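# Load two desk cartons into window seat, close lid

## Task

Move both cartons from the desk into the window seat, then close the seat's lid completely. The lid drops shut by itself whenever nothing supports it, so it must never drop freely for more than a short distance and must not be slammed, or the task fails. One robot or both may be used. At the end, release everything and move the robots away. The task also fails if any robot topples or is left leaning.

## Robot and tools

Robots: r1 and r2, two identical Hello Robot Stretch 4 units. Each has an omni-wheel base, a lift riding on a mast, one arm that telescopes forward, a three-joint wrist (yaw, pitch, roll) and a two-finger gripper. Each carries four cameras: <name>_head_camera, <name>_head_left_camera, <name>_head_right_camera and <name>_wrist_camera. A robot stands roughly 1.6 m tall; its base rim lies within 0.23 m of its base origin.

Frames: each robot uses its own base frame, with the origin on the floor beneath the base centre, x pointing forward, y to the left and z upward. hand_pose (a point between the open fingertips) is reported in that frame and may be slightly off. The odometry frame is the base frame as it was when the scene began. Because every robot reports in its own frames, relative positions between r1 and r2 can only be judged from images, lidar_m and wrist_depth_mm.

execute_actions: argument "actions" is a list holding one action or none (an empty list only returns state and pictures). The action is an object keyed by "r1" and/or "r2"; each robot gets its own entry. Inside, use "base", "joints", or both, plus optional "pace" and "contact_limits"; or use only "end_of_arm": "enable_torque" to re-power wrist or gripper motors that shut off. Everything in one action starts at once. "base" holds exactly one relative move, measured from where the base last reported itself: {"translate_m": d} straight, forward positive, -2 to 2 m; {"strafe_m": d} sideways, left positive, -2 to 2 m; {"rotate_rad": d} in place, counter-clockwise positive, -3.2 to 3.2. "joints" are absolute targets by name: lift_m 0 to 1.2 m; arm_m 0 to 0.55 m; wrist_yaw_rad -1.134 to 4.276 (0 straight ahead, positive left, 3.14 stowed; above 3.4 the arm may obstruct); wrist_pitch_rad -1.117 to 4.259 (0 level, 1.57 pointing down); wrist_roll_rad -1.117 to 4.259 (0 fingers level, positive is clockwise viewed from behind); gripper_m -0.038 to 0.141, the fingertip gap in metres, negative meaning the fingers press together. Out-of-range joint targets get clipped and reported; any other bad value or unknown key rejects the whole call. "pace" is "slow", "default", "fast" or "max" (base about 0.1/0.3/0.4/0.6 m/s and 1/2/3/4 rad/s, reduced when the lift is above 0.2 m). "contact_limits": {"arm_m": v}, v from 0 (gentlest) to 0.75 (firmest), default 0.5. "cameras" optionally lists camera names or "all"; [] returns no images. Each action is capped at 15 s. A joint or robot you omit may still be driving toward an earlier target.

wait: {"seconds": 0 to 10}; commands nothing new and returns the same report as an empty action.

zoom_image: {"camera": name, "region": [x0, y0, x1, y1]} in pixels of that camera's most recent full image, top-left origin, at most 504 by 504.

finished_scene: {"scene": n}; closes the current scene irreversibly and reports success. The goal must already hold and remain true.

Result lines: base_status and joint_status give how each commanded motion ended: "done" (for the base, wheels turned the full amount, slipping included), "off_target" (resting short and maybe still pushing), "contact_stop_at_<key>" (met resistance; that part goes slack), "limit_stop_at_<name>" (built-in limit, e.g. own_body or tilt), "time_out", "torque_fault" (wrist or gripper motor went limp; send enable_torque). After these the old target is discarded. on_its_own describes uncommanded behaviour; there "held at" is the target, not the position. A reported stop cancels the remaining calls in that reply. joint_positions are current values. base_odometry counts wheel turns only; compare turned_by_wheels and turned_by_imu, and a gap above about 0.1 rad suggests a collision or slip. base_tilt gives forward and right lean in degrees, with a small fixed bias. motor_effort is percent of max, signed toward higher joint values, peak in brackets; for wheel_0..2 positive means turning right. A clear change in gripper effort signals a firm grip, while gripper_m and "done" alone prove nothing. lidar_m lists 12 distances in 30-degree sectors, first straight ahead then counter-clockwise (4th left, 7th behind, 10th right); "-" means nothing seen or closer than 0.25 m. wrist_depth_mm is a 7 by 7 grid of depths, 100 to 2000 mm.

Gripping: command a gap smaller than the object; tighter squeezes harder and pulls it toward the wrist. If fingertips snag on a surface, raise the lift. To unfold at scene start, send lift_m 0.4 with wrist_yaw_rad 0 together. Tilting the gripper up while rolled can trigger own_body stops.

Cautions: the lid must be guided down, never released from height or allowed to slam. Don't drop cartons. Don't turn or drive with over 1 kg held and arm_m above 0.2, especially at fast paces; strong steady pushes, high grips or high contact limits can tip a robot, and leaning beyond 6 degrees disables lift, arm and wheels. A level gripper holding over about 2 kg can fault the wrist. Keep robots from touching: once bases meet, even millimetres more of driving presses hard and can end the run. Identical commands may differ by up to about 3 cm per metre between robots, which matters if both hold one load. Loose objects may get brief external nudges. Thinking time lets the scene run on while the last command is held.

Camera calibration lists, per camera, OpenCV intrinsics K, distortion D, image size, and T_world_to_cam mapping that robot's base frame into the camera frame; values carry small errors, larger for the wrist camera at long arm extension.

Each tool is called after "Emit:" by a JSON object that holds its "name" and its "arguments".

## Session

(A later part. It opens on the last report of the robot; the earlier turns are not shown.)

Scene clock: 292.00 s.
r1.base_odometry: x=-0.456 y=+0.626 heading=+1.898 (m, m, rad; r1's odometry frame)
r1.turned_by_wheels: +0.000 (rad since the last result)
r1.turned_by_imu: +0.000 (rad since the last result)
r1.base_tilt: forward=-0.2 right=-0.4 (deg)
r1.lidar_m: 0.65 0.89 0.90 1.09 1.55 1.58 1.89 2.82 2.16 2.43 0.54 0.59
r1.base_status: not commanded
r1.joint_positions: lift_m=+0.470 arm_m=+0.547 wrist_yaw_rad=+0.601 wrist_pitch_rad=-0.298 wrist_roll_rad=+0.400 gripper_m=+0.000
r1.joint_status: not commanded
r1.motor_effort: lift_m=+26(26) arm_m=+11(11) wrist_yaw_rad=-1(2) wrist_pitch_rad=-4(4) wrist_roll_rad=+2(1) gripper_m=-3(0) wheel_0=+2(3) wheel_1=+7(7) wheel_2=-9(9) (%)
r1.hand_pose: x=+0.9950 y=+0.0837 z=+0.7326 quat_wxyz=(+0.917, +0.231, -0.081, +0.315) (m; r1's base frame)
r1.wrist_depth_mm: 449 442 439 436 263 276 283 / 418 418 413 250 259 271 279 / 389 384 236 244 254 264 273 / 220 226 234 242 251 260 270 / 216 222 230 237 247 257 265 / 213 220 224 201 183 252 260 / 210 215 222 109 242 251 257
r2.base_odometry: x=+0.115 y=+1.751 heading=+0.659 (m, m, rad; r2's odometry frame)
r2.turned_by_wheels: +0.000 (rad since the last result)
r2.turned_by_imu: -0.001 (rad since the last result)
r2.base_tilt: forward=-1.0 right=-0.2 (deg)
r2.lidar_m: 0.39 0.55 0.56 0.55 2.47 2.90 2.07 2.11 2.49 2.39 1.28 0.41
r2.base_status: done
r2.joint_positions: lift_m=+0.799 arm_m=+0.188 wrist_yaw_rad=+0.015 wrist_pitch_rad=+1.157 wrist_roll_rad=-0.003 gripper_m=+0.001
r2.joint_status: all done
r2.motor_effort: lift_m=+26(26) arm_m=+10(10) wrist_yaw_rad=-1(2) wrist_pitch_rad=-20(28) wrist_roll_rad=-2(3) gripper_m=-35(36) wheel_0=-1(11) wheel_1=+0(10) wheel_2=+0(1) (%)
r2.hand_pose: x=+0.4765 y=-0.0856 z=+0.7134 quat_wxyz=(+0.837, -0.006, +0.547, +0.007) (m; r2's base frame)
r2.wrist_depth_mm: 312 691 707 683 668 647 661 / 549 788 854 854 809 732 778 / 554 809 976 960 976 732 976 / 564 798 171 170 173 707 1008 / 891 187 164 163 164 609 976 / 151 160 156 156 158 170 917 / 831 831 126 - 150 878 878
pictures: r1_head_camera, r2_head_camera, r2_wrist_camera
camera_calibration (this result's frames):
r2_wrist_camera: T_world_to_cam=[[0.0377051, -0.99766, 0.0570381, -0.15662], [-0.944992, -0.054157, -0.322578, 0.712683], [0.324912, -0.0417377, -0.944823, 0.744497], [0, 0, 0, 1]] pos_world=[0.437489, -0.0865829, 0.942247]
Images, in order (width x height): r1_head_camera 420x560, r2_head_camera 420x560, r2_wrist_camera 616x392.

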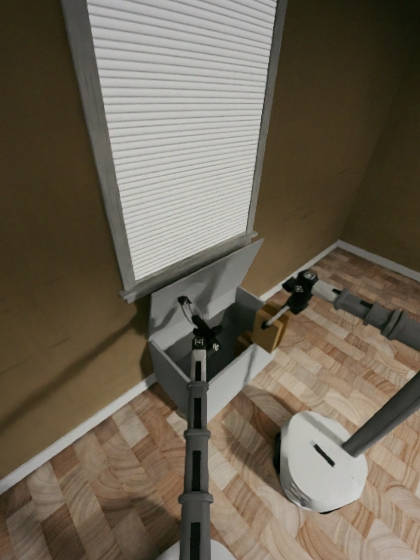

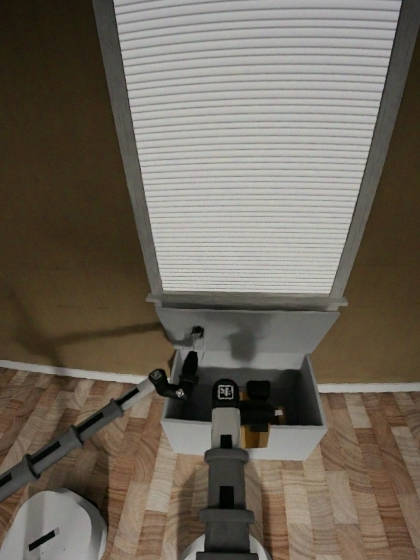

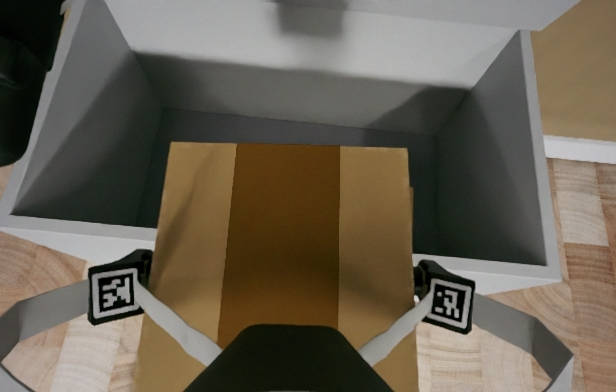

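Emit:
{"name": "execute_actions", "arguments": {"actions": [{"r2": {"joints": {"arm_m": 0.42}, "contact_limits": {"arm_m": 0.2}}}], "cameras": ["r2_wrist_camera", "r2_head_camera", "r1_head_camera"]}}

Scene clock: 302.13 s.
r1.base_odometry: x=-0.456 y=+0.626 heading=+1.898 (m, m, rad; r1's odometry frame)
r1.turned_by_wheels: +0.000 (rad since the last result)
r1.turned_by_imu: -0.001 (rad since the last result)
r1.base_tilt: forward=-0.1 right=-0.4 (deg)
r1.lidar_m: 0.63 0.88 0.90 1.09 1.55 1.57 1.86 2.83 2.14 2.40 0.53 0.56
r1.base_status: not commanded
r1.joint_positions: lift_m=+0.470 arm_m=+0.547 wrist_yaw_rad=+0.601 wrist_pitch_rad=-0.298 wrist_roll_rad=+0.400 gripper_m=+0.000
r1.joint_status: not commanded
r1.motor_effort: lift_m=+26(26) arm_m=+11(11) wrist_yaw_rad=-1(1) wrist_pitch_rad=-5(2) wrist_roll_rad=+1(1) gripper_m=-4(4) wheel_0=+3(3) wheel_1=+7(7) wheel_2=-9(9) (%)
r1.hand_pose: x=+0.9950 y=+0.0837 z=+0.7326 quat_wxyz=(+0.917, +0.231, -0.081, +0.315) (m; r1's base frame)
r1.wrist_depth_mm: 442 442 439 436 264 273 - / 421 418 415 249 258 270 277 / 394 392 236 246 255 265 273 / 220 224 233 241 250 260 268 / 216 222 230 237 246 255 265 / 212 220 224 200 183 252 260 / 210 216 221 108 241 250 257
r2.base_odometry: x=+0.115 y=+1.751 heading=+0.659 (m, m, rad; r2's odometry frame)
r2.turned_by_wheels: +0.000 (rad since the last result)
r2.turned_by_imu: -0.001 (rad since the last result)
r2.base_tilt: forward=-1.0 right=+0.0 (deg)
r2.lidar_m: 0.51 0.54 0.56 0.53 2.46 2.89 2.06 2.13 2.47 2.41 1.28 0.51
r2.base_status: not commanded
r2.joint_positions: lift_m=+0.799 arm_m=+0.418 wrist_yaw_rad=+0.015 wrist_pitch_rad=+1.157 wrist_roll_rad=-0.003 gripper_m=+0.001
r2.joint_status: all done
r2.motor_effort: lift_m=+26(26) arm_m=+10(10) wrist_yaw_rad=-1(0) wrist_pitch_rad=-21(24) wrist_roll_rad=+0(2) gripper_m=-36(37) wheel_0=-1(2) wheel_1=+0(0) wheel_2=+0(0) (%)
r2.contact_limits: arm_m 0.2
r2.hand_pose: x=+0.7065 y=-0.0856 z=+0.7134 quat_wxyz=(+0.837, -0.006, +0.547, +0.007) (m; r2's base frame)
r2.wrist_depth_mm: 267 267 255 244 234 224 219 / 415 394 370 345 325 307 294 / 585 640 504 459 459 488 452 / 569 759 172 170 172 691 661 / 554 190 164 163 164 707 917 / 150 160 157 156 157 170 549 / 585 699 126 - 150 676 544
pictures: r1_head_camera, r2_head_camera, r2_wrist_camera
camera_calibration (this result's frames):
r2_wrist_camera: T_world_to_cam=[[0.0377817, -0.997657, 0.0570388, -0.165338], [-0.944978, -0.0542311, -0.322607, 0.930053], [0.324945, -0.0417117, -0.944813, 0.669738], [0, 0, 0, 1]] pos_world=[0.667499, -0.0865767, 0.94225]
Images, in order (width x height): r1_head_camera 420x560, r2_head_camera 420x560, r2_wrist_camera 616x392.

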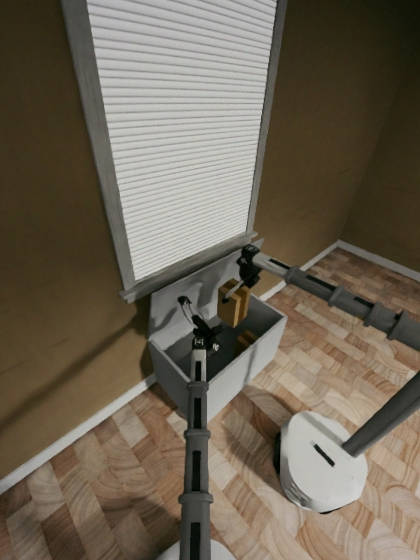

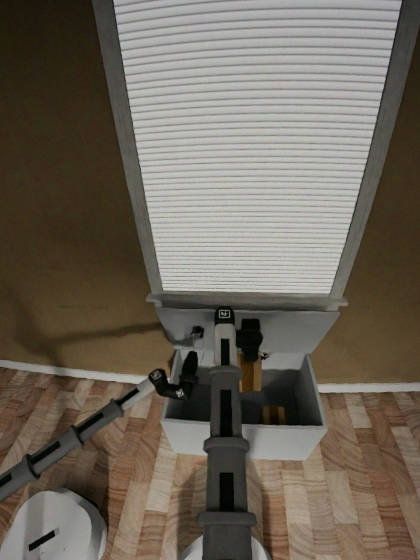

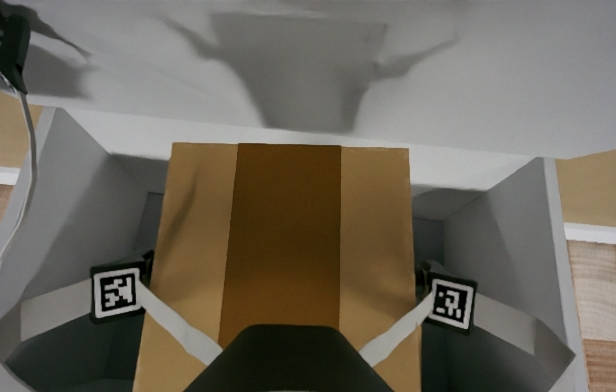

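Emit:
{"name": "execute_actions", "arguments": {"actions": [{"r2": {"joints": {"arm_m": 0.47, "lift_m": 0.37}, "contact_limits": {"arm_m": 0.2}}}], "cameras": ["r2_wrist_camera", "r2_head_camera", "r1_head_camera"]}}

Scene clock: 311.57 s.
r1.base_odometry: x=-0.456 y=+0.626 heading=+1.898 (m, m, rad; r1's odometry frame)
r1.turned_by_wheels: +0.000 (rad since the last result)
r1.turned_by_imu: -0.001 (rad since the last result)
r1.base_tilt: forward=-0.1 right=-0.5 (deg)
r1.lidar_m: 0.63 0.88 0.89 1.09 1.55 1.58 1.84 2.82 2.15 2.46 0.56 0.59
r1.base_status: not commanded
r1.joint_positions: lift_m=+0.470 arm_m=+0.547 wrist_yaw_rad=+0.601 wrist_pitch_rad=-0.298 wrist_roll_rad=+0.400 gripper_m=+0.000
r1.joint_status: not commanded
r1.motor_effort: lift_m=+26(26) arm_m=+11(11) wrist_yaw_rad=-1(1) wrist_pitch_rad=-3(4) wrist_roll_rad=+1(1) gripper_m=-5(3) wheel_0=+3(3) wheel_1=+7(7) wheel_2=-9(9) (%)
r1.hand_pose: x=+0.9950 y=+0.0837 z=+0.7326 quat_wxyz=(+0.917, +0.231, -0.081, +0.315) (m; r1's base frame)
r1.wrist_depth_mm: 445 442 442 436 264 274 283 / 421 418 413 250 257 270 278 / 392 384 236 246 256 265 273 / 220 226 234 242 252 259 270 / 215 222 230 237 246 256 264 / 212 220 224 201 183 252 259 / 210 216 221 108 240 251 257
r2.base_odometry: x=+0.115 y=+1.751 heading=+0.659 (m, m, rad; r2's odometry frame)
r2.turned_by_wheels: +0.000 (rad since the last result)
r2.turned_by_imu: -0.002 (rad since the last result)
r2.base_tilt: forward=-1.1 right=-0.2 (deg)
r2.lidar_m: 0.52 0.54 0.55 0.55 2.44 2.86 2.08 2.11 2.49 2.40 1.29 0.52
r2.base_status: not commanded
r2.joint_positions: lift_m=+0.370 arm_m=+0.468 wrist_yaw_rad=+0.015 wrist_pitch_rad=+1.157 wrist_roll_rad=-0.003 gripper_m=+0.001
r2.joint_status: all done
r2.motor_effort: lift_m=+18(23) arm_m=+10(10) wrist_yaw_rad=+0(0) wrist_pitch_rad=-21(23) wrist_roll_rad=-3(2) gripper_m=-35(33) wheel_0=-2(1) wheel_1=+0(0) wheel_2=+0(0) (%)
r2.contact_limits: arm_m 0.2
r2.hand_pose: x=+0.7565 y=-0.0857 z=+0.2840 quat_wxyz=(+0.837, -0.006, +0.547, +0.007) (m; r2's base frame)
r2.wrist_depth_mm: 336 325 315 309 298 293 287 / 418 404 394 375 366 355 345 / 473 473 449 433 436 449 436 / 452 452 172 170 172 480 488 / 433 190 163 163 164 459 462 / 150 160 157 156 158 170 439 / 392 389 127 - 150 253 220
pictures: r1_head_camera, r2_head_camera, r2_wrist_camera
camera_calibration (this result's frames):
r2_wrist_camera: T_world_to_cam=[[0.0376307, -0.997663, 0.0570374, -0.142638], [-0.945007, -0.054085, -0.322548, 0.838771], [0.324879, -0.041763, -0.944833, 0.247855], [0, 0, 0, 1]] pos_world=[0.717489, -0.0865889, 0.512861]
Images, in order (width x height): r1_head_camera 420x560, r2_head_camera 420x560, r2_wrist_camera 616x392.

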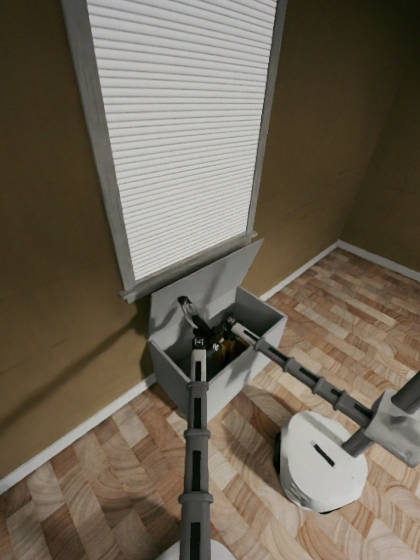

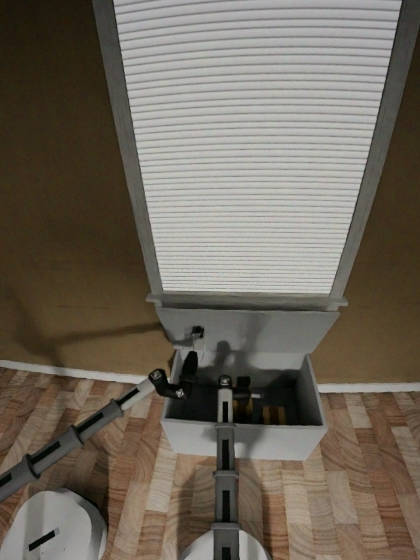

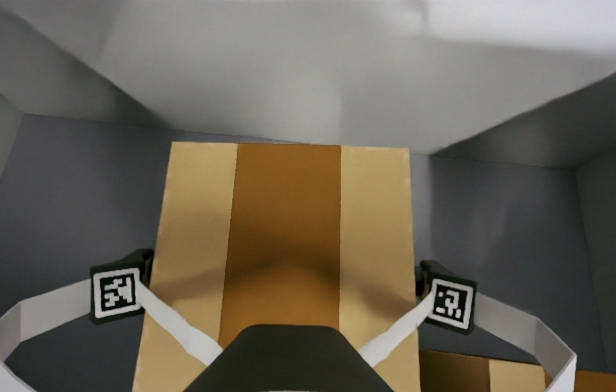

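Emit:
{"name": "execute_actions", "arguments": {"actions": [{"r2": {"joints": {"arm_m": 0.49, "lift_m": 0.305}, "contact_limits": {"arm_m": 0.2}, "pace": "slow"}}], "cameras": ["r2_wrist_camera", "r1_head_camera"]}}

Scene clock: 317.47 s.
r1.base_odometry: x=-0.456 y=+0.626 heading=+1.898 (m, m, rad; r1's odometry frame)
r1.turned_by_wheels: +0.000 (rad since the last result)
r1.turned_by_imu: -0.001 (rad since the last result)
r1.base_tilt: forward=-0.1 right=-0.4 (deg)
r1.lidar_m: 0.63 0.88 0.88 1.10 1.57 1.56 1.90 2.81 2.17 2.43 0.54 0.56
r1.base_status: not commanded
r1.joint_positions: lift_m=+0.470 arm_m=+0.547 wrist_yaw_rad=+0.601 wrist_pitch_rad=-0.298 wrist_roll_rad=+0.400 gripper_m=+0.000
r1.joint_status: not commanded
r1.motor_effort: lift_m=+26(26) arm_m=+11(11) wrist_yaw_rad=-2(1) wrist_pitch_rad=-4(2) wrist_roll_rad=+2(2) gripper_m=-7(7) wheel_0=+3(2) wheel_1=+7(7) wheel_2=-9(9) (%)
r1.hand_pose: x=+0.9950 y=+0.0837 z=+0.7326 quat_wxyz=(+0.917, +0.231, -0.081, +0.315) (m; r1's base frame)
r1.wrist_depth_mm: 442 442 439 439 264 274 285 / 421 418 415 251 257 268 279 / 394 392 236 245 254 265 273 / 218 224 234 241 250 260 270 / 216 222 230 237 247 256 264 / 212 219 223 200 183 252 259 / 211 216 220 108 241 251 257
r2.base_odometry: x=+0.115 y=+1.751 heading=+0.659 (m, m, rad; r2's odometry frame)
r2.turned_by_wheels: +0.000 (rad since the last result)
r2.turned_by_imu: -0.001 (rad since the last result)
r2.base_tilt: forward=-1.0 right=-0.1 (deg)
r2.lidar_m: 0.52 0.55 0.54 0.55 2.46 2.88 2.07 2.11 2.47 2.42 1.29 0.52
r2.base_status: not commanded
r2.joint_positions: lift_m=+0.305 arm_m=+0.488 wrist_yaw_rad=+0.015 wrist_pitch_rad=+1.157 wrist_roll_rad=-0.003 gripper_m=+0.001
r2.joint_status: all done
r2.motor_effort: lift_m=+17(18) arm_m=+10(10) wrist_yaw_rad=+0(1) wrist_pitch_rad=-20(21) wrist_roll_rad=-2(2) gripper_m=-35(38) wheel_0=-2(2) wheel_1=+0(0) wheel_2=+0(0) (%)
r2.contact_limits: arm_m 0.2
r2.hand_pose: x=+0.7765 y=-0.0857 z=+0.2191 quat_wxyz=(+0.837, -0.005, +0.547, +0.007) (m; r2's base frame)
r2.wrist_depth_mm: 304 298 289 281 274 266 262 / 382 368 353 345 330 324 317 / 404 413 410 397 397 410 397 / 384 387 172 170 172 413 415 / 368 190 164 163 164 392 399 / 150 160 157 156 158 170 375 / 338 334 127 - 150 355 355
pictures: r1_head_camera, r2_wrist_camera
camera_calibration (this result's frames):
r2_wrist_camera: T_world_to_cam=[[0.0376233, -0.997663, 0.0570401, -0.139682], [-0.944966, -0.054084, -0.322666, 0.836711], [0.324997, -0.0417613, -0.944793, 0.179937], [0, 0, 0, 1]] pos_world=[0.73744, -0.0865889, 0.447949]
Images, in order (width x height): r1_head_camera 420x560, r2_wrist_camera 616x392.

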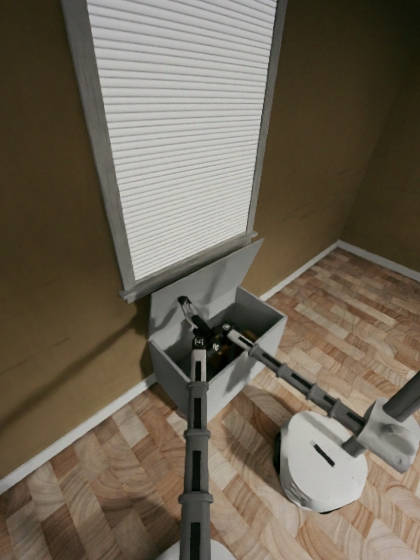

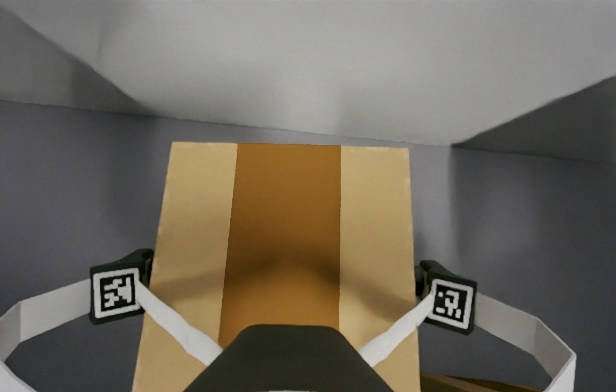

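Emit:
{"name": "execute_actions", "arguments": {"actions": [{"r2": {"joints": {"lift_m": 0.299, "gripper_m": 0.135}}}], "cameras": ["r2_wrist_camera"]}}

Emit:
{"name": "execute_actions", "arguments": {"actions": [{"r2": {"joints": {"lift_m": 0.6}, "pace": "fast"}}], "cameras": ["r2_wrist_camera", "r2_head_camera"]}}

Scene clock: 328.17 s.
r1.base_odometry: x=-0.456 y=+0.626 heading=+1.898 (m, m, rad; r1's odometry frame)
r1.turned_by_wheels: +0.000 (rad since the last result)
r1.turned_by_imu: -0.001 (rad since the last result)
r1.base_tilt: forward=-0.2 right=-0.4 (deg)
r1.lidar_m: 0.65 0.90 0.88 1.07 1.55 1.54 1.88 2.81 2.16 2.43 0.53 0.58
r1.base_status: not commanded
r1.joint_positions: lift_m=+0.470 arm_m=+0.547 wrist_yaw_rad=+0.601 wrist_pitch_rad=-0.298 wrist_roll_rad=+0.400 gripper_m=+0.000
r1.joint_status: not commanded
r1.motor_effort: lift_m=+26(26) arm_m=+11(11) wrist_yaw_rad=-2(2) wrist_pitch_rad=-2(3) wrist_roll_rad=+2(1) gripper_m=-4(4) wheel_0=+3(2) wheel_1=+7(7) wheel_2=-9(9) (%)
r1.hand_pose: x=+0.9950 y=+0.0837 z=+0.7326 quat_wxyz=(+0.917, +0.231, -0.081, +0.315) (m; r1's base frame)
r1.wrist_depth_mm: 442 442 439 439 264 274 283 / 424 415 415 250 259 270 278 / 392 387 236 246 254 264 271 / 220 225 233 242 251 262 270 / 215 223 230 239 247 256 264 / 211 218 224 201 183 251 260 / 210 216 222 108 242 250 257
r2.base_odometry: x=+0.115 y=+1.751 heading=+0.658 (m, m, rad; r2's odometry frame)
r2.turned_by_wheels: -0.001 (rad since the last result)
r2.turned_by_imu: -0.002 (rad since the last result)
r2.base_tilt: forward=-1.1 right=-0.2 (deg)
r2.lidar_m: 0.51 0.54 0.55 0.54 2.47 2.88 2.05 2.11 2.50 2.42 1.29 0.54
r2.base_status: not commanded
r2.joint_positions: lift_m=+0.300 arm_m=+0.488 wrist_yaw_rad=+0.014 wrist_pitch_rad=+1.144 wrist_roll_rad=-0.004 gripper_m=+0.135
r2.joint_status: all done
r2.motor_effort: lift_m=+9(17) arm_m=+9(10) wrist_yaw_rad=+4(18) wrist_pitch_rad=+18(24) wrist_roll_rad=+1(1) gripper_m=+1(41) wheel_0=-6(7) wheel_1=-4(4) wheel_2=-3(7) (%)
r2.hand_pose: x=+0.7800 y=-0.0858 z=+0.2154 quat_wxyz=(+0.841, -0.005, +0.541, +0.007) (m; r2's base frame)
r2.wrist_depth_mm: 291 285 276 271 264 257 253 / 359 349 336 329 317 310 303 / 415 413 404 394 387 389 377 / 389 394 184 185 189 424 430 / 375 216 174 176 179 402 404 / 355 351 162 167 168 373 387 / 340 342 157 - 162 364 366
pictures: r2_wrist_camera
camera_calibration (this result's frames):
r2_wrist_camera: T_world_to_cam=[[0.0362251, -0.997676, 0.0577057, -0.138777], [-0.940608, -0.0535437, -0.335247, 0.838155], [0.337558, -0.0421341, -0.940361, 0.164498], [0, 0, 0, 1]] pos_world=[0.737875, -0.0866456, 0.443685]
Images, in order (width x height): r2_wrist_camera 616x392.

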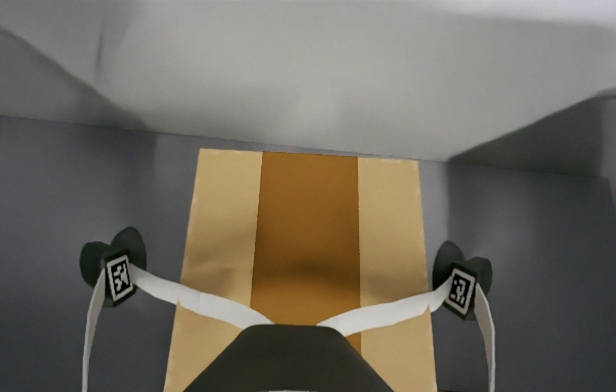

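Scene clock: 330.00 s.
r1.base_odometry: x=-0.456 y=+0.626 heading=+1.898 (m, m, rad; r1's odometry frame)
r1.turned_by_wheels: +0.000 (rad since the last result)
r1.turned_by_imu: +0.000 (rad since the last result)
r1.base_tilt: forward=-0.1 right=-0.5 (deg)
r1.lidar_m: 0.65 0.90 0.89 1.08 1.54 1.57 1.86 2.83 2.16 2.47 0.53 0.57
r1.base_status: not commanded
r1.joint_positions: lift_m=+0.470 arm_m=+0.547 wrist_yaw_rad=+0.601 wrist_pitch_rad=-0.298 wrist_roll_rad=+0.400 gripper_m=+0.000
r1.joint_status: not commanded
r1.motor_effort: lift_m=+26(26) arm_m=+11(11) wrist_yaw_rad=-2(1) wrist_pitch_rad=-5(6) wrist_roll_rad=+2(1) gripper_m=-6(7) wheel_0=+3(3) wheel_1=+7(7) wheel_2=-9(8) (%)
r1.hand_pose: x=+0.9950 y=+0.0837 z=+0.7326 quat_wxyz=(+0.917, +0.231, -0.081, +0.315) (m; r1's base frame)
r1.wrist_depth_mm: 445 442 442 439 264 274 - / 421 418 418 250 257 271 281 / 392 387 236 246 253 264 274 / 221 225 233 243 251 260 270 / 214 222 230 236 247 256 265 / 211 220 224 201 183 253 259 / 210 215 221 108 240 250 257
r2.base_odometry: x=+0.115 y=+1.751 heading=+0.659 (m, m, rad; r2's odometry frame)
r2.turned_by_wheels: +0.000 (rad since the last result)
r2.turned_by_imu: +0.000 (rad since the last result)
r2.base_tilt: forward=-0.9 right=-0.1 (deg)
r2.lidar_m: 0.51 0.55 0.55 0.54 2.47 2.89 2.06 2.10 2.47 2.40 1.31 0.50
r2.base_status: not commanded
r2.joint_positions: lift_m=+0.600 arm_m=+0.488 wrist_yaw_rad=+0.015 wrist_pitch_rad=+1.151 wrist_roll_rad=-0.004 gripper_m=+0.135
r2.joint_status: all done
r2.motor_effort: lift_m=+22(24) arm_m=+9(9) wrist_yaw_rad=+1(4) wrist_pitch_rad=-3(19) wrist_roll_rad=+0(0) gripper_m=+0(2) wheel_0=-3(5) wheel_1=-3(4) wheel_2=-2(3) (%)
r2.hand_pose: x=+0.7781 y=-0.0857 z=+0.5144 quat_wxyz=(+0.839, -0.006, +0.544, +0.007) (m; r2's base frame)
r2.wrist_depth_mm: 245 232 222 213 204 195 189 / 373 359 317 297 279 264 254 / 480 469 452 433 413 399 389 / 539 668 640 603 569 544 484 / 554 220 676 676 691 676 500 / 559 621 627 445 647 615 496 / 574 609 615 - 627 609 488
pictures: r2_head_camera, r2_wrist_camera
camera_calibration (this result's frames):
r2_wrist_camera: T_world_to_cam=[[0.0375281, -0.99764, 0.0574946, -0.156779], [-0.94303, -0.05439, -0.328231, 0.934862], [0.330584, -0.0419012, -0.942846, 0.453047], [0, 0, 0, 1]] pos_world=[0.737717, -0.0865789, 0.743019]
Images, in order (width x height): r2_head_camera 420x560, r2_wrist_camera 616x392.

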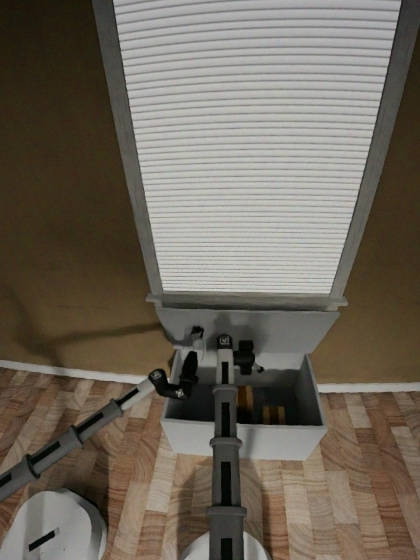

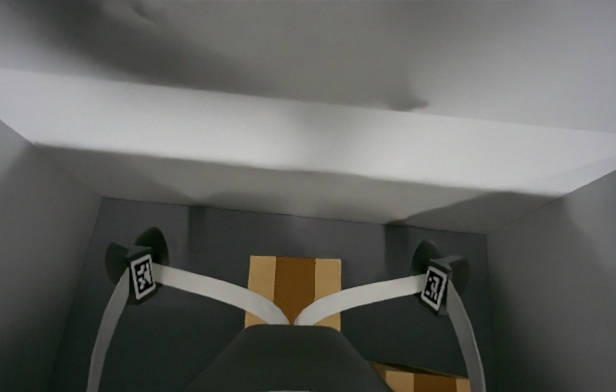

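Emit:
{"name": "execute_actions", "arguments": {"actions": [{"r2": {"base": {"translate_m": -0.5}, "joints": {"arm_m": 0.0}, "pace": "fast"}}], "cameras": []}}

Emit:
{"name": "execute_actions", "arguments": {"actions": [{"r1": {"base": {"translate_m": -0.04}, "joints": {"arm_m": 0.45, "lift_m": 0.45}, "pace": "slow"}, "r2": {"base": {"strafe_m": -0.3}, "joints": {"wrist_pitch_rad": 0.1, "lift_m": 0.35, "wrist_yaw_rad": 0.3}, "pace": "fast"}}], "cameras": ["r1_wrist_camera", "r2_head_camera", "r1_head_camera", "r2_wrist_camera"]}}

Scene clock: 365.73 s.
r1.base_odometry: x=-0.456 y=+0.626 heading=+1.898 (m, m, rad; r1's odometry frame)
r1.turned_by_wheels: +0.000 (rad since the last result)
r1.turned_by_imu: -0.001 (rad since the last result)
r1.base_tilt: forward=-0.2 right=-0.5 (deg)
r1.lidar_m: 0.67 0.89 0.87 1.07 1.56 1.57 1.87 2.78 2.17 0.74 0.78 0.88
r1.base_status: not commanded
r1.joint_positions: lift_m=+0.470 arm_m=+0.547 wrist_yaw_rad=+0.601 wrist_pitch_rad=-0.298 wrist_roll_rad=+0.400 gripper_m=+0.000
r1.joint_status: not commanded
r1.motor_effort: lift_m=+26(26) arm_m=+11(11) wrist_yaw_rad=-1(2) wrist_pitch_rad=-3(3) wrist_roll_rad=+2(1) gripper_m=-3(7) wheel_0=+3(3) wheel_1=+7(7) wheel_2=-9(9) (%)
r1.hand_pose: x=+0.9950 y=+0.0837 z=+0.7326 quat_wxyz=(+0.917, +0.231, -0.081, +0.315) (m; r1's base frame)
r1.wrist_depth_mm: 442 442 442 439 264 273 285 / 421 415 413 250 258 271 278 / 392 387 237 246 254 264 273 / 220 226 233 242 250 260 271 / 215 223 229 238 247 256 264 / 211 220 224 200 183 252 259 / 211 216 222 108 241 249 256
r2.base_odometry: x=-0.281 y=+1.445 heading=+0.658 (m, m, rad; r2's odometry frame)
r2.turned_by_wheels: +0.000 (rad since the last result)
r2.turned_by_imu: -0.001 (rad since the last result)
r2.base_tilt: forward=-1.0 right=+0.0 (deg)
r2.lidar_m: 1.00 0.79 0.73 2.34 2.50 2.34 1.50 1.58 2.45 2.37 1.97 1.03
r2.base_status: done
r2.joint_positions: lift_m=+0.600 arm_m=+0.002 wrist_yaw_rad=+0.015 wrist_pitch_rad=+1.151 wrist_roll_rad=-0.004 gripper_m=+0.135
r2.joint_status: all done
r2.motor_effort: lift_m=+22(22) arm_m=-10(11) wrist_yaw_rad=+1(1) wrist_pitch_rad=-4(6) wrist_roll_rad=-1(1) gripper_m=-1(1) wheel_0=-3(8) wheel_1=-2(7) wheel_2=+0(12) (%)
r2.hand_pose: x=+0.2914 y=-0.0857 z=+0.5144 quat_wxyz=(+0.839, -0.006, +0.544, +0.007) (m; r2's base frame)
r2.wrist_depth_mm: 878 904 904 931 946 976 976 / 831 842 866 878 904 904 931 / 788 798 831 831 842 854 866 / 759 768 778 788 788 820 820 / 715 220 741 759 759 768 778 / 683 683 699 715 699 723 741 / 654 668 676 - 683 699 707
pictures: none
No camera images: the call's "cameras" was empty. Leave "cameras" out to get every camera's image.

Scene clock: 368.00 s.
r1.base_odometry: x=-0.443 y=+0.588 heading=+1.896 (m, m, rad; r1's odometry frame)
r1.turned_by_wheels: -0.002 (rad since the last result)
r1.turned_by_imu: -0.003 (rad since the last result)
r1.base_tilt: forward=-0.1 right=-0.4 (deg)
r1.lidar_m: 0.69 0.92 0.93 1.11 1.52 1.55 1.86 2.78 2.16 1.00 1.00 0.94
r1.base_status: done
r1.joint_positions: lift_m=+0.450 arm_m=+0.451 wrist_yaw_rad=+0.590 wrist_pitch_rad=-0.290 wrist_roll_rad=+0.400 gripper_m=+0.000
r1.joint_status: all done
r1.on_its_own: wrist_yaw_rad is at rest, and its effort (+28) is outside its rest range (-13 to +13); wrist_pitch_rad is at rest, and its effort (-26) is outside its rest range (-23 to +23)
r1.motor_effort: lift_m=+19(24) arm_m=-7(10) wrist_yaw_rad=+28(31) wrist_pitch_rad=-26(29) wrist_roll_rad=+1(1) gripper_m=-6(4) wheel_0=-12(18) wheel_1=-10(13) wheel_2=-3(9) (%)
r1.hand_pose: x=+0.9005 y=+0.0812 z=+0.7108 quat_wxyz=(+0.920, +0.229, -0.078, +0.310) (m; r1's base frame)
r1.wrist_depth_mm: 559 569 564 569 574 244 264 / 535 530 530 220 228 252 274 / 504 500 204 216 236 262 286 / 480 194 206 223 245 273 297 / 455 196 211 228 255 286 315 / 433 421 213 194 183 298 336 / 415 413 157 108 282 317 353
r2.base_odometry: x=-0.097 y=+1.208 heading=+0.658 (m, m, rad; r2's odometry frame)
r2.turned_by_wheels: +0.000 (rad since the last result)
r2.turned_by_imu: +0.000 (rad since the last result)
r2.base_tilt: forward=-1.3 right=-0.1 (deg)
r2.lidar_m: 0.98 1.06 1.01 2.65 2.82 1.57 1.51 1.61 2.15 2.09 1.98 1.47
r2.base_status: done
r2.joint_positions: lift_m=+0.350 arm_m=+0.002 wrist_yaw_rad=+0.300 wrist_pitch_rad=+0.103 wrist_roll_rad=-0.004 gripper_m=+0.135
r2.joint_status: all done
r2.motor_effort: lift_m=+13(18) arm_m=-9(9) wrist_yaw_rad=+0(8) wrist_pitch_rad=-8(11) wrist_roll_rad=+0(0) gripper_m=+1(0) wheel_0=-2(13) wheel_1=-1(13) wheel_2=+1(1) (%)
r2.hand_pose: x=+0.4725 y=+0.0013 z=+0.4990 quat_wxyz=(+0.987, -0.010, +0.050, +0.149) (m; r2's base frame)
r2.wrist_depth_mm: 1430 1336 1229 1138 1060 991 960 / 1499 854 1042 991 917 1042 976 / 1537 1397 1255 1118 1025 1060 1008 / 1576 1078 891 820 1118 1098 1025 / 1537 214 878 820 759 1118 1042 / 1182 960 878 788 759 1138 1060 / 904 917 931 - 798 991 1042
pictures: r1_head_camera, r1_wrist_camera, r2_head_camera, r2_wrist_camera
camera_calibration (this result's frames):
r1_wrist_camera: T_world_to_cam=[[0.55871, -0.630878, -0.538365, -0.0671457], [-0.104217, 0.59058, -0.800221, 0.667017], [0.822789, 0.503198, 0.264215, -0.742347], [0, 0, 0, 1]] pos_world=[0.717825, -0.0627405, 0.693751]
r2_wrist_camera: T_world_to_cam=[[0.258247, -0.964874, 0.0482298, -0.157366], [-0.166228, -0.0935583, -0.981639, 0.60542], [0.951671, 0.245488, -0.18455, -0.129069], [0, 0, 0, 1]] pos_world=[0.264108, -0.063511, 0.578073]
Images, in order (width x height): r1_head_camera 420x560, r1_wrist_camera 616x392, r2_head_camera 420x560, r2_wrist_camera 616x392.

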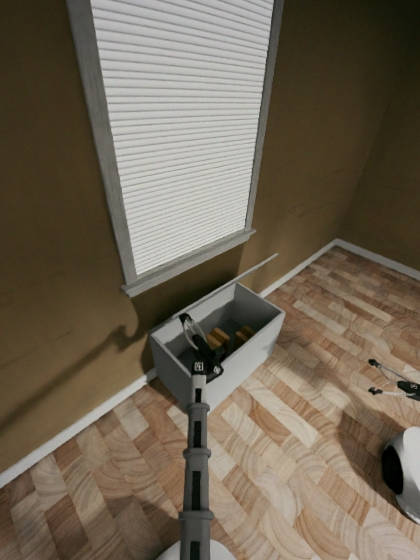

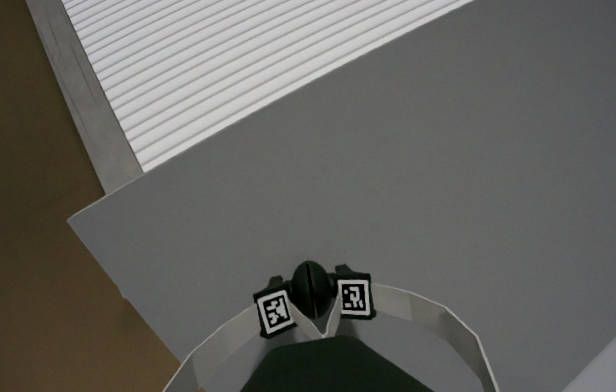

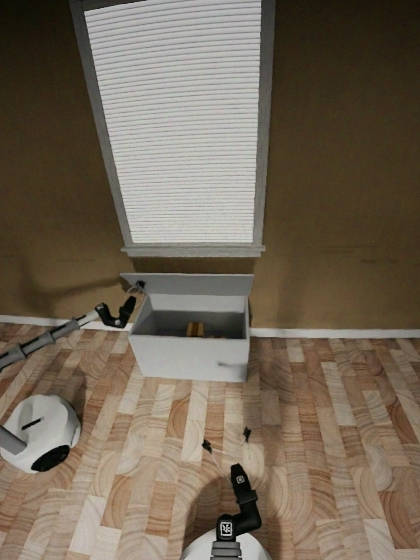

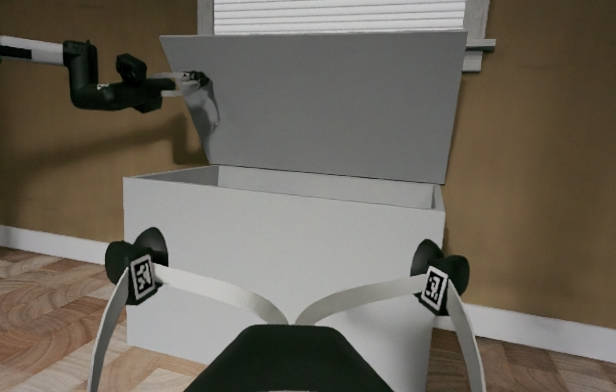

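Emit:
{"name": "execute_actions", "arguments": {"actions": [{"r1": {"joints": {"arm_m": 0.43, "lift_m": 0.41, "wrist_yaw_rad": 0.45}, "pace": "slow"}}], "cameras": []}}

Emit:
{"name": "execute_actions", "arguments": {"actions": [{"r1": {"joints": {"arm_m": 0.42, "lift_m": 0.38, "wrist_yaw_rad": 0.3}, "pace": "slow"}}], "cameras": []}}

Emit:
{"name": "execute_actions", "arguments": {"actions": [{"r1": {"joints": {"arm_m": 0.41, "lift_m": 0.35, "wrist_yaw_rad": 0.15}, "pace": "slow"}}], "cameras": ["r1_wrist_camera", "r1_head_camera", "r2_wrist_camera"]}}

Scene clock: 374.77 s.
r1.base_odometry: x=-0.443 y=+0.588 heading=+1.897 (m, m, rad; r1's odometry frame)
r1.turned_by_wheels: +0.001 (rad since the last result)
r1.turned_by_imu: +0.000 (rad since the last result)
r1.base_tilt: forward=-0.3 right=-0.4 (deg)
r1.lidar_m: 0.68 0.93 0.92 1.10 1.53 1.51 1.83 2.80 2.16 1.03 1.00 0.93
r1.base_status: not commanded
r1.joint_positions: lift_m=+0.410 arm_m=+0.431 wrist_yaw_rad=+0.441 wrist_pitch_rad=-0.294 wrist_roll_rad=+0.400 gripper_m=+0.000
r1.joint_status: all done
r1.on_its_own: wrist_yaw_rad is at rest, and its effort (+26) is outside its rest range (-13 to +13)
r1.motor_effort: lift_m=+18(18) arm_m=-6(6) wrist_yaw_rad=+26(27) wrist_pitch_rad=-16(30) wrist_roll_rad=+1(1) gripper_m=-5(4) wheel_0=-4(12) wheel_1=-5(10) wheel_2=-6(5) (%)
r1.hand_pose: x=+0.8889 y=+0.0389 z=+0.6719 quat_wxyz=(+0.940, +0.223, -0.097, +0.241) (m; r1's base frame)
r1.wrist_depth_mm: 591 621 640 676 707 266 298 / 544 574 603 603 230 271 317 / 508 535 191 210 243 290 349 / 484 173 193 221 258 310 379 / 163 178 202 229 274 338 421 / 424 186 205 190 185 370 477 / 410 202 167 108 325 402 477
r2.base_odometry: x=-0.097 y=+1.208 heading=+0.658 (m, m, rad; r2's odometry frame)
r2.turned_by_wheels: +0.000 (rad since the last result)
r2.turned_by_imu: -0.001 (rad since the last result)
r2.base_tilt: forward=-1.0 right=-0.2 (deg)
r2.lidar_m: 0.99 1.06 1.02 2.66 2.82 1.54 1.52 1.60 2.12 2.08 1.95 1.48
r2.base_status: not commanded
r2.joint_positions: lift_m=+0.350 arm_m=+0.002 wrist_yaw_rad=+0.300 wrist_pitch_rad=+0.103 wrist_roll_rad=-0.004 gripper_m=+0.135
r2.joint_status: not commanded
r2.motor_effort: lift_m=+13(13) arm_m=-9(9) wrist_yaw_rad=+0(0) wrist_pitch_rad=-8(8) wrist_roll_rad=-1(1) gripper_m=+2(1) wheel_0=-2(2) wheel_1=+0(0) wheel_2=+1(1) (%)
r2.hand_pose: x=+0.4725 y=+0.0013 z=+0.4990 quat_wxyz=(+0.987, -0.010, +0.050, +0.149) (m; r2's base frame)
r2.wrist_depth_mm: 1464 1336 1229 1138 1078 1025 976 / 854 1078 991 917 866 1008 991 / 1537 1397 1205 1078 1008 1060 1008 / 1576 1060 878 831 1118 1098 1042 / 1537 215 866 809 750 1098 1060 / 1182 946 904 798 759 1098 1060 / 904 917 917 - 798 991 1025
pictures: none
No camera images: the call's "cameras" was empty. Leave "cameras" out to get every camera's image.

Scene clock: 375.83 s.
r1.base_odometry: x=-0.443 y=+0.588 heading=+1.897 (m, m, rad; r1's odometry frame)
r1.turned_by_wheels: +0.000 (rad since the last result)
r1.turned_by_imu: +0.000 (rad since the last result)
r1.base_tilt: forward=-0.3 right=-0.3 (deg)
r1.lidar_m: 0.68 0.92 0.93 1.13 1.53 1.53 1.82 2.78 2.14 1.04 0.99 0.94
r1.base_status: not commanded
r1.joint_positions: lift_m=+0.380 arm_m=+0.421 wrist_yaw_rad=+0.292 wrist_pitch_rad=-0.290 wrist_roll_rad=+0.400 gripper_m=+0.000
r1.joint_status: all done
r1.on_its_own: wrist_yaw_rad is at rest, and its effort (+23) is outside its rest range (-13 to +13); wrist_pitch_rad is at rest, and its effort (-28) is outside its rest range (-23 to +23)
r1.motor_effort: lift_m=+19(21) arm_m=-5(7) wrist_yaw_rad=+23(22) wrist_pitch_rad=-28(36) wrist_roll_rad=+2(2) gripper_m=-4(4) wheel_0=-4(4) wheel_1=-5(5) wheel_2=-5(5) (%)
r1.hand_pose: x=+0.8817 y=-0.0041 z=+0.6408 quat_wxyz=(+0.955, +0.215, -0.112, +0.170) (m; r1's base frame)
r1.wrist_depth_mm: 621 661 732 798 878 1025 353 / 569 603 668 723 252 290 377 / 530 559 187 203 248 325 442 / 473 157 181 216 271 368 530 / 142 163 193 229 301 424 647 / 150 173 196 190 186 508 609 / 158 182 158 108 399 530 569
r2.base_odometry: x=-0.097 y=+1.208 heading=+0.658 (m, m, rad; r2's odometry frame)
r2.turned_by_wheels: +0.000 (rad since the last result)
r2.turned_by_imu: +0.000 (rad since the last result)
r2.base_tilt: forward=-1.0 right=-0.2 (deg)
r2.lidar_m: 0.98 1.06 1.00 2.66 2.80 1.57 1.52 1.59 2.13 2.08 1.92 1.46
r2.base_status: not commanded
r2.joint_positions: lift_m=+0.350 arm_m=+0.002 wrist_yaw_rad=+0.300 wrist_pitch_rad=+0.103 wrist_roll_rad=-0.004 gripper_m=+0.135
r2.joint_status: not commanded
r2.motor_effort: lift_m=+13(13) arm_m=-9(9) wrist_yaw_rad=+0(1) wrist_pitch_rad=-8(7) wrist_roll_rad=+0(1) gripper_m=-2(4) wheel_0=-2(2) wheel_1=-1(1) wheel_2=+1(1) (%)
r2.hand_pose: x=+0.4725 y=+0.0013 z=+0.4990 quat_wxyz=(+0.987, -0.010, +0.050, +0.149) (m; r2's base frame)
r2.wrist_depth_mm: 1430 1336 1281 1160 1098 1042 976 / 1430 1366 960 891 831 1025 1008 / 1576 1366 1138 1060 976 1078 1008 / 1576 1060 866 831 1098 1078 1025 / 1537 215 866 809 741 1118 1042 / 1182 946 904 788 768 1118 1078 / 904 931 931 - 788 1025 1008
pictures: none
No camera images: the call's "cameras" was empty. Leave "cameras" out to get every camera's image.

Scene clock: 376.90 s.
r1.base_odometry: x=-0.443 y=+0.588 heading=+1.897 (m, m, rad; r1's odometry frame)
r1.turned_by_wheels: +0.000 (rad since the last result)
r1.turned_by_imu: +0.000 (rad since the last result)
r1.base_tilt: forward=-0.1 right=-0.5 (deg)
r1.lidar_m: 0.71 0.92 0.92 1.12 1.53 1.52 1.87 2.79 2.15 1.02 0.99 0.95
r1.base_status: not commanded
r1.joint_positions: lift_m=+0.350 arm_m=+0.411 wrist_yaw_rad=+0.143 wrist_pitch_rad=-0.287 wrist_roll_rad=+0.400 gripper_m=+0.000
r1.joint_status: all done
r1.on_its_own: wrist_yaw_rad is at rest, and its effort (+21) is outside its rest range (-13 to +13); wrist_pitch_rad is at rest, and its effort (-38) is outside its rest range (-23 to +23)
r1.motor_effort: lift_m=+20(21) arm_m=-5(7) wrist_yaw_rad=+21(19) wrist_pitch_rad=-38(48) wrist_roll_rad=+2(2) gripper_m=-3(3) wheel_0=-4(4) wheel_1=-5(5) wheel_2=-5(5) (%)
r1.hand_pose: x=+0.8681 y=-0.0472 z=+0.6098 quat_wxyz=(+0.966, +0.206, -0.126, +0.097) (m; r1's base frame)
r1.wrist_depth_mm: 654 732 842 991 1229 1576 - / 603 661 750 866 1042 1205 535 / 554 609 683 732 254 366 1255 / 508 544 172 208 283 462 1098 / 127 145 181 224 340 634 647 / 132 158 188 190 185 707 668 / 143 172 157 108 574 634 691
r2.base_odometry: x=-0.097 y=+1.208 heading=+0.658 (m, m, rad; r2's odometry frame)
r2.turned_by_wheels: +0.000 (rad since the last result)
r2.turned_by_imu: +0.000 (rad since the last result)
r2.base_tilt: forward=-1.0 right=-0.2 (deg)
r2.lidar_m: 0.98 1.06 1.02 2.64 2.83 1.58 1.51 1.60 2.15 2.06 1.92 1.48
r2.base_status: not commanded
r2.joint_positions: lift_m=+0.350 arm_m=+0.002 wrist_yaw_rad=+0.300 wrist_pitch_rad=+0.103 wrist_roll_rad=-0.004 gripper_m=+0.135
r2.joint_status: not commanded
r2.motor_effort: lift_m=+13(13) arm_m=-9(10) wrist_yaw_rad=+0(0) wrist_pitch_rad=-9(8) wrist_roll_rad=-1(0) gripper_m=-1(0) wheel_0=-2(2) wheel_1=+0(0) wheel_2=+1(1) (%)
r2.hand_pose: x=+0.4725 y=+0.0013 z=+0.4990 quat_wxyz=(+0.987, -0.010, +0.050, +0.149) (m; r2's base frame)
r2.wrist_depth_mm: 1537 1336 1255 1160 1078 1025 976 / 1464 1366 1229 1138 1098 1042 976 / 1537 1366 1118 991 917 1042 991 / 1537 1078 878 831 1078 1098 1025 / 1576 215 866 798 750 1118 1042 / 1160 946 904 798 768 1118 1078 / 931 917 917 - 788 991 1025
pictures: r1_head_camera, r1_wrist_camera, r2_wrist_camera
camera_calibration (this result's frames):
r1_wrist_camera: T_world_to_cam=[[0.228798, -0.81096, -0.538512, 0.0935311], [0.159168, 0.576905, -0.801153, 0.429901], [0.960373, 0.0975886, 0.261074, -0.76103], [0, 0, 0, 1]] pos_world=[0.641047, -0.0978946, 0.593469]
r2_wrist_camera: T_world_to_cam=[[0.258246, -0.964874, 0.0482296, -0.157365], [-0.166228, -0.0935581, -0.981639, 0.60542], [0.951671, 0.245488, -0.18455, -0.129069], [0, 0, 0, 1]] pos_world=[0.264108, -0.063511, 0.578073]
Images, in order (width x height): r1_head_camera 420x560, r1_wrist_camera 616x392, r2_wrist_camera 616x392.

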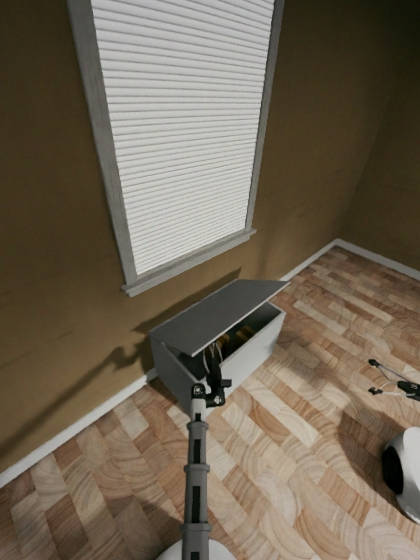

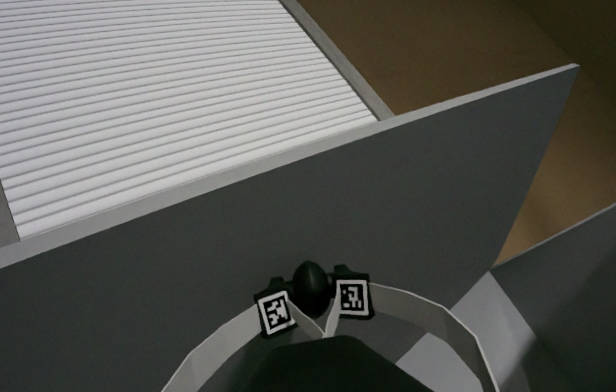

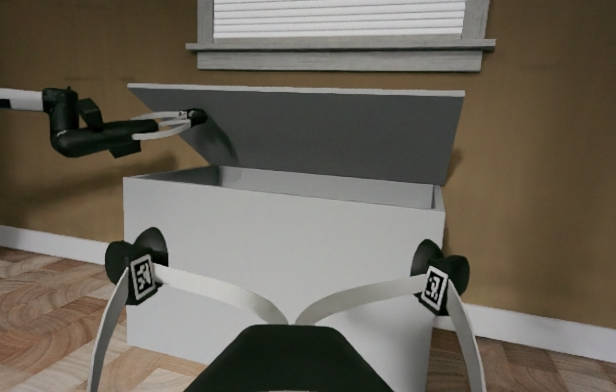

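Emit:
{"name": "execute_actions", "arguments": {"actions": [{"r1": {"joints": {"arm_m": 0.39, "wrist_yaw_rad": 0.0, "wrist_pitch_rad": -0.22}, "pace": "slow"}}], "cameras": []}}

Emit:
{"name": "execute_actions", "arguments": {"actions": [{"r1": {"joints": {"arm_m": 0.37, "wrist_pitch_rad": -0.1}, "pace": "slow"}}], "cameras": []}}

Emit:
{"name": "execute_actions", "arguments": {"actions": [{"r1": {"joints": {"arm_m": 0.345, "wrist_pitch_rad": 0.014}, "pace": "slow"}}], "cameras": ["r1_wrist_camera", "r2_wrist_camera"]}}

Scene clock: 383.37 s.
r1.base_odometry: x=-0.443 y=+0.588 heading=+1.897 (m, m, rad; r1's odometry frame)
r1.turned_by_wheels: +0.000 (rad since the last result)
r1.turned_by_imu: -0.001 (rad since the last result)
r1.base_tilt: forward=-0.2 right=-0.3 (deg)
r1.lidar_m: 0.70 0.92 0.92 1.13 1.52 1.53 1.84 2.78 2.15 1.03 0.99 0.94
r1.base_status: not commanded
r1.joint_positions: lift_m=+0.350 arm_m=+0.391 wrist_yaw_rad=-0.005 wrist_pitch_rad=-0.200 wrist_roll_rad=+0.399 gripper_m=+0.000
r1.joint_status: all done
r1.on_its_own: wrist_yaw_rad is at rest, and its effort (+14) is outside its rest range (-13 to +13); wrist_pitch_rad is at rest, and its effort (-58) is outside its rest range (-23 to +23)
r1.motor_effort: lift_m=+23(24) arm_m=-8(8) wrist_yaw_rad=+14(21) wrist_pitch_rad=-58(73) wrist_roll_rad=+2(3) gripper_m=-6(7) wheel_0=-4(4) wheel_1=-5(5) wheel_2=-5(5) (%)
r1.hand_pose: x=+0.8446 y=-0.0888 z=+0.5851 quat_wxyz=(+0.975, +0.197, -0.098, +0.017) (m; r1's base frame)
r1.wrist_depth_mm: 654 759 946 1229 1708 - - / 603 707 842 1042 1366 - - / 564 634 741 891 1078 569 - / 512 569 661 238 317 1255 1618 / 473 525 171 218 492 732 634 / 121 135 177 191 183 715 291 / 116 153 163 108 715 741 -
r2.base_odometry: x=-0.097 y=+1.208 heading=+0.658 (m, m, rad; r2's odometry frame)
r2.turned_by_wheels: +0.000 (rad since the last result)
r2.turned_by_imu: -0.001 (rad since the last result)
r2.base_tilt: forward=-1.0 right=+0.0 (deg)
r2.lidar_m: 0.99 1.06 1.01 2.64 2.81 1.57 1.51 1.60 2.15 2.08 1.94 1.47
r2.base_status: not commanded
r2.joint_positions: lift_m=+0.350 arm_m=+0.002 wrist_yaw_rad=+0.300 wrist_pitch_rad=+0.103 wrist_roll_rad=-0.004 gripper_m=+0.135
r2.joint_status: not commanded
r2.motor_effort: lift_m=+13(13) arm_m=-9(9) wrist_yaw_rad=+0(0) wrist_pitch_rad=-9(8) wrist_roll_rad=-1(1) gripper_m=+0(2) wheel_0=-2(2) wheel_1=+0(0) wheel_2=+1(1) (%)
r2.hand_pose: x=+0.4725 y=+0.0013 z=+0.4990 quat_wxyz=(+0.987, -0.010, +0.050, +0.149) (m; r2's base frame)
r2.wrist_depth_mm: 1430 1336 1229 1138 1098 1008 960 / 1464 1397 1281 1160 1118 1042 1008 / 1537 946 1042 917 831 1060 1008 / 1537 1078 891 831 1078 1078 1025 / 1576 215 866 820 759 1118 1042 / 1160 960 878 798 759 1098 1078 / 904 917 931 - 788 991 1008
pictures: none
No camera images: the call's "cameras" was empty. Leave "cameras" out to get every camera's image.

Scene clock: 384.53 s.
r1.base_odometry: x=-0.443 y=+0.588 heading=+1.897 (m, m, rad; r1's odometry frame)
r1.turned_by_wheels: +0.000 (rad since the last result)
r1.turned_by_imu: +0.000 (rad since the last result)
r1.base_tilt: forward=-0.1 right=-0.5 (deg)
r1.lidar_m: 0.69 0.92 0.93 1.13 1.52 1.52 1.85 2.81 2.17 1.02 0.99 0.95
r1.base_status: not commanded
r1.joint_positions: lift_m=+0.350 arm_m=+0.371 wrist_yaw_rad=-0.005 wrist_pitch_rad=-0.078 wrist_roll_rad=+0.399 gripper_m=+0.000
r1.joint_status: all done
r1.on_its_own: wrist_yaw_rad is at rest, and its effort (+14) is outside its rest range (-13 to +13); wrist_pitch_rad is at rest, and its effort (-62) is outside its rest range (-23 to +23)
r1.motor_effort: lift_m=+24(24) arm_m=-9(8) wrist_yaw_rad=+14(25) wrist_pitch_rad=-62(64) wrist_roll_rad=+3(3) gripper_m=-5(7) wheel_0=-4(4) wheel_1=-5(5) wheel_2=-5(5) (%)
r1.hand_pose: x=+0.8296 y=-0.0888 z=+0.5505 quat_wxyz=(+0.979, +0.198, -0.039, +0.005) (m; r1's base frame)
r1.wrist_depth_mm: 615 707 866 1160 1576 - - / 569 668 809 946 1308 1983 - / 539 597 715 904 1060 1499 - / 488 569 683 759 421 715 504 / 480 549 603 215 831 750 389 / 449 484 165 191 185 276 320 / 418 124 160 108 759 241 285
r2.base_odometry: x=-0.097 y=+1.208 heading=+0.658 (m, m, rad; r2's odometry frame)
r2.turned_by_wheels: +0.000 (rad since the last result)
r2.turned_by_imu: +0.000 (rad since the last result)
r2.base_tilt: forward=-1.1 right=+0.0 (deg)
r2.lidar_m: 1.00 1.02 1.00 2.67 2.79 1.58 1.52 1.59 2.13 2.07 1.92 1.47
r2.base_status: not commanded
r2.joint_positions: lift_m=+0.350 arm_m=+0.002 wrist_yaw_rad=+0.300 wrist_pitch_rad=+0.103 wrist_roll_rad=-0.004 gripper_m=+0.135
r2.joint_status: not commanded
r2.motor_effort: lift_m=+13(13) arm_m=-9(9) wrist_yaw_rad=+0(0) wrist_pitch_rad=-8(8) wrist_roll_rad=-1(0) gripper_m=-1(0) wheel_0=-2(2) wheel_1=+0(1) wheel_2=+1(1) (%)
r2.hand_pose: x=+0.4725 y=+0.0013 z=+0.4990 quat_wxyz=(+0.987, -0.010, +0.050, +0.149) (m; r2's base frame)
r2.wrist_depth_mm: 1464 1366 1229 1182 1098 1025 976 / 1464 1366 1308 1182 1118 1042 991 / 842 917 1078 976 904 1060 991 / 1576 1078 878 831 1025 1098 1042 / 1576 216 866 809 759 1118 1025 / 1182 946 878 798 759 1098 1060 / 917 917 917 - 788 991 1042
pictures: none
No camera images: the call's "cameras" was empty. Leave "cameras" out to get every camera's image.

Scene clock: 385.83 s.
r1.base_odometry: x=-0.443 y=+0.588 heading=+1.897 (m, m, rad; r1's odometry frame)
r1.turned_by_wheels: +0.000 (rad since the last result)
r1.turned_by_imu: +0.000 (rad since the last result)
r1.base_tilt: forward=-0.1 right=-0.4 (deg)
r1.lidar_m: 0.68 0.91 0.93 1.13 1.53 1.54 1.84 2.77 2.13 1.03 0.98 0.96
r1.base_status: not commanded
r1.joint_positions: lift_m=+0.350 arm_m=+0.347 wrist_yaw_rad=-0.003 wrist_pitch_rad=+0.035 wrist_roll_rad=+0.399 gripper_m=+0.000
r1.joint_status: all done
r1.on_its_own: wrist_pitch_rad is at rest, and its effort (-63) is outside its rest range (-23 to +23)
r1.motor_effort: lift_m=+24(24) arm_m=-9(9) wrist_yaw_rad=+9(21) wrist_pitch_rad=-63(67) wrist_roll_rad=+3(4) gripper_m=-6(9) wheel_0=-4(4) wheel_1=-5(5) wheel_2=-5(5) (%)
r1.hand_pose: x=+0.8055 y=-0.0882 z=+0.5177 quat_wxyz=(+0.980, +0.198, +0.017, -0.005) (m; r1's base frame)
r1.wrist_depth_mm: 585 676 842 1078 1537 - - / 554 621 759 976 1336 - - / 512 603 723 917 1060 699 1618 / 496 585 683 809 842 449 609 / 484 549 640 723 878 342 477 / 459 521 165 191 185 304 410 / 445 473 144 108 232 279 362
r2.base_odometry: x=-0.097 y=+1.208 heading=+0.658 (m, m, rad; r2's odometry frame)
r2.turned_by_wheels: +0.000 (rad since the last result)
r2.turned_by_imu: +0.000 (rad since the last result)
r2.base_tilt: forward=-0.9 right=-0.1 (deg)
r2.lidar_m: 0.97 1.03 0.99 2.65 2.80 1.59 1.53 1.59 2.16 2.08 1.96 1.47
r2.base_status: not commanded
r2.joint_positions: lift_m=+0.350 arm_m=+0.002 wrist_yaw_rad=+0.300 wrist_pitch_rad=+0.103 wrist_roll_rad=-0.004 gripper_m=+0.135
r2.joint_status: not commanded
r2.motor_effort: lift_m=+13(13) arm_m=-9(9) wrist_yaw_rad=+0(1) wrist_pitch_rad=-8(7) wrist_roll_rad=-1(0) gripper_m=+2(2) wheel_0=-2(2) wheel_1=-1(0) wheel_2=+1(1) (%)
r2.hand_pose: x=+0.4725 y=+0.0013 z=+0.4990 quat_wxyz=(+0.987, -0.010, +0.050, +0.149) (m; r2's base frame)
r2.wrist_depth_mm: 1430 1366 1255 1138 1098 1025 976 / 1464 1366 1281 1182 1138 1042 960 / 788 878 1281 1182 1138 1078 1025 / 1576 1060 891 820 976 1078 1025 / 1576 215 878 798 759 1098 1042 / 1160 960 891 809 768 1098 1060 / 904 917 931 - 798 1008 1008
pictures: r1_wrist_camera, r2_wrist_camera
camera_calibration (this result's frames):
r1_wrist_camera: T_world_to_cam=[[-0.0672681, -0.835311, -0.545647, 0.265025], [-0.024669, 0.548111, -0.836042, 0.553392], [0.99743, -0.0427784, -0.0574767, -0.550152], [0, 0, 0, 1]] pos_world=[0.580218, -0.105477, 0.575648]
r2_wrist_camera: T_world_to_cam=[[0.258247, -0.964874, 0.0482298, -0.157365], [-0.166228, -0.0935582, -0.981639, 0.60542], [0.951671, 0.245488, -0.18455, -0.129069], [0, 0, 0, 1]] pos_world=[0.264108, -0.063511, 0.578073]
Images, in order (width x height): r1_wrist_camera 616x392, r2_wrist_camera 616x392.

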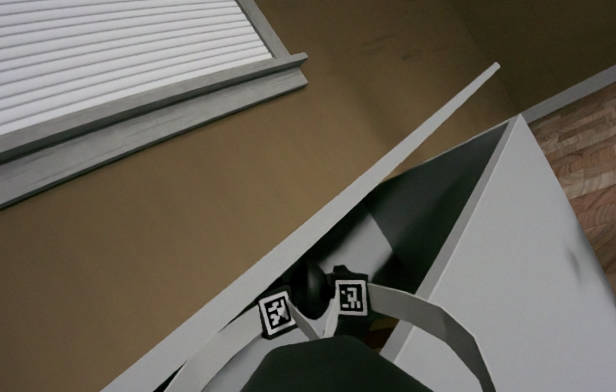

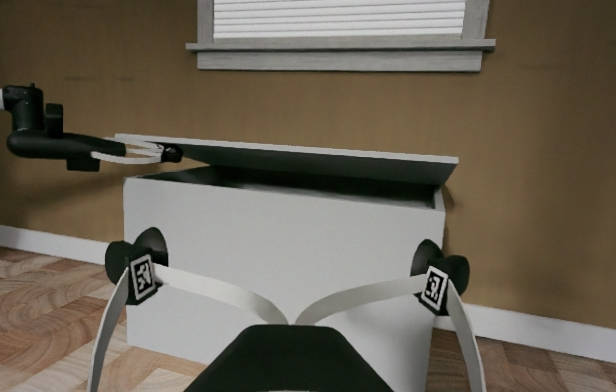

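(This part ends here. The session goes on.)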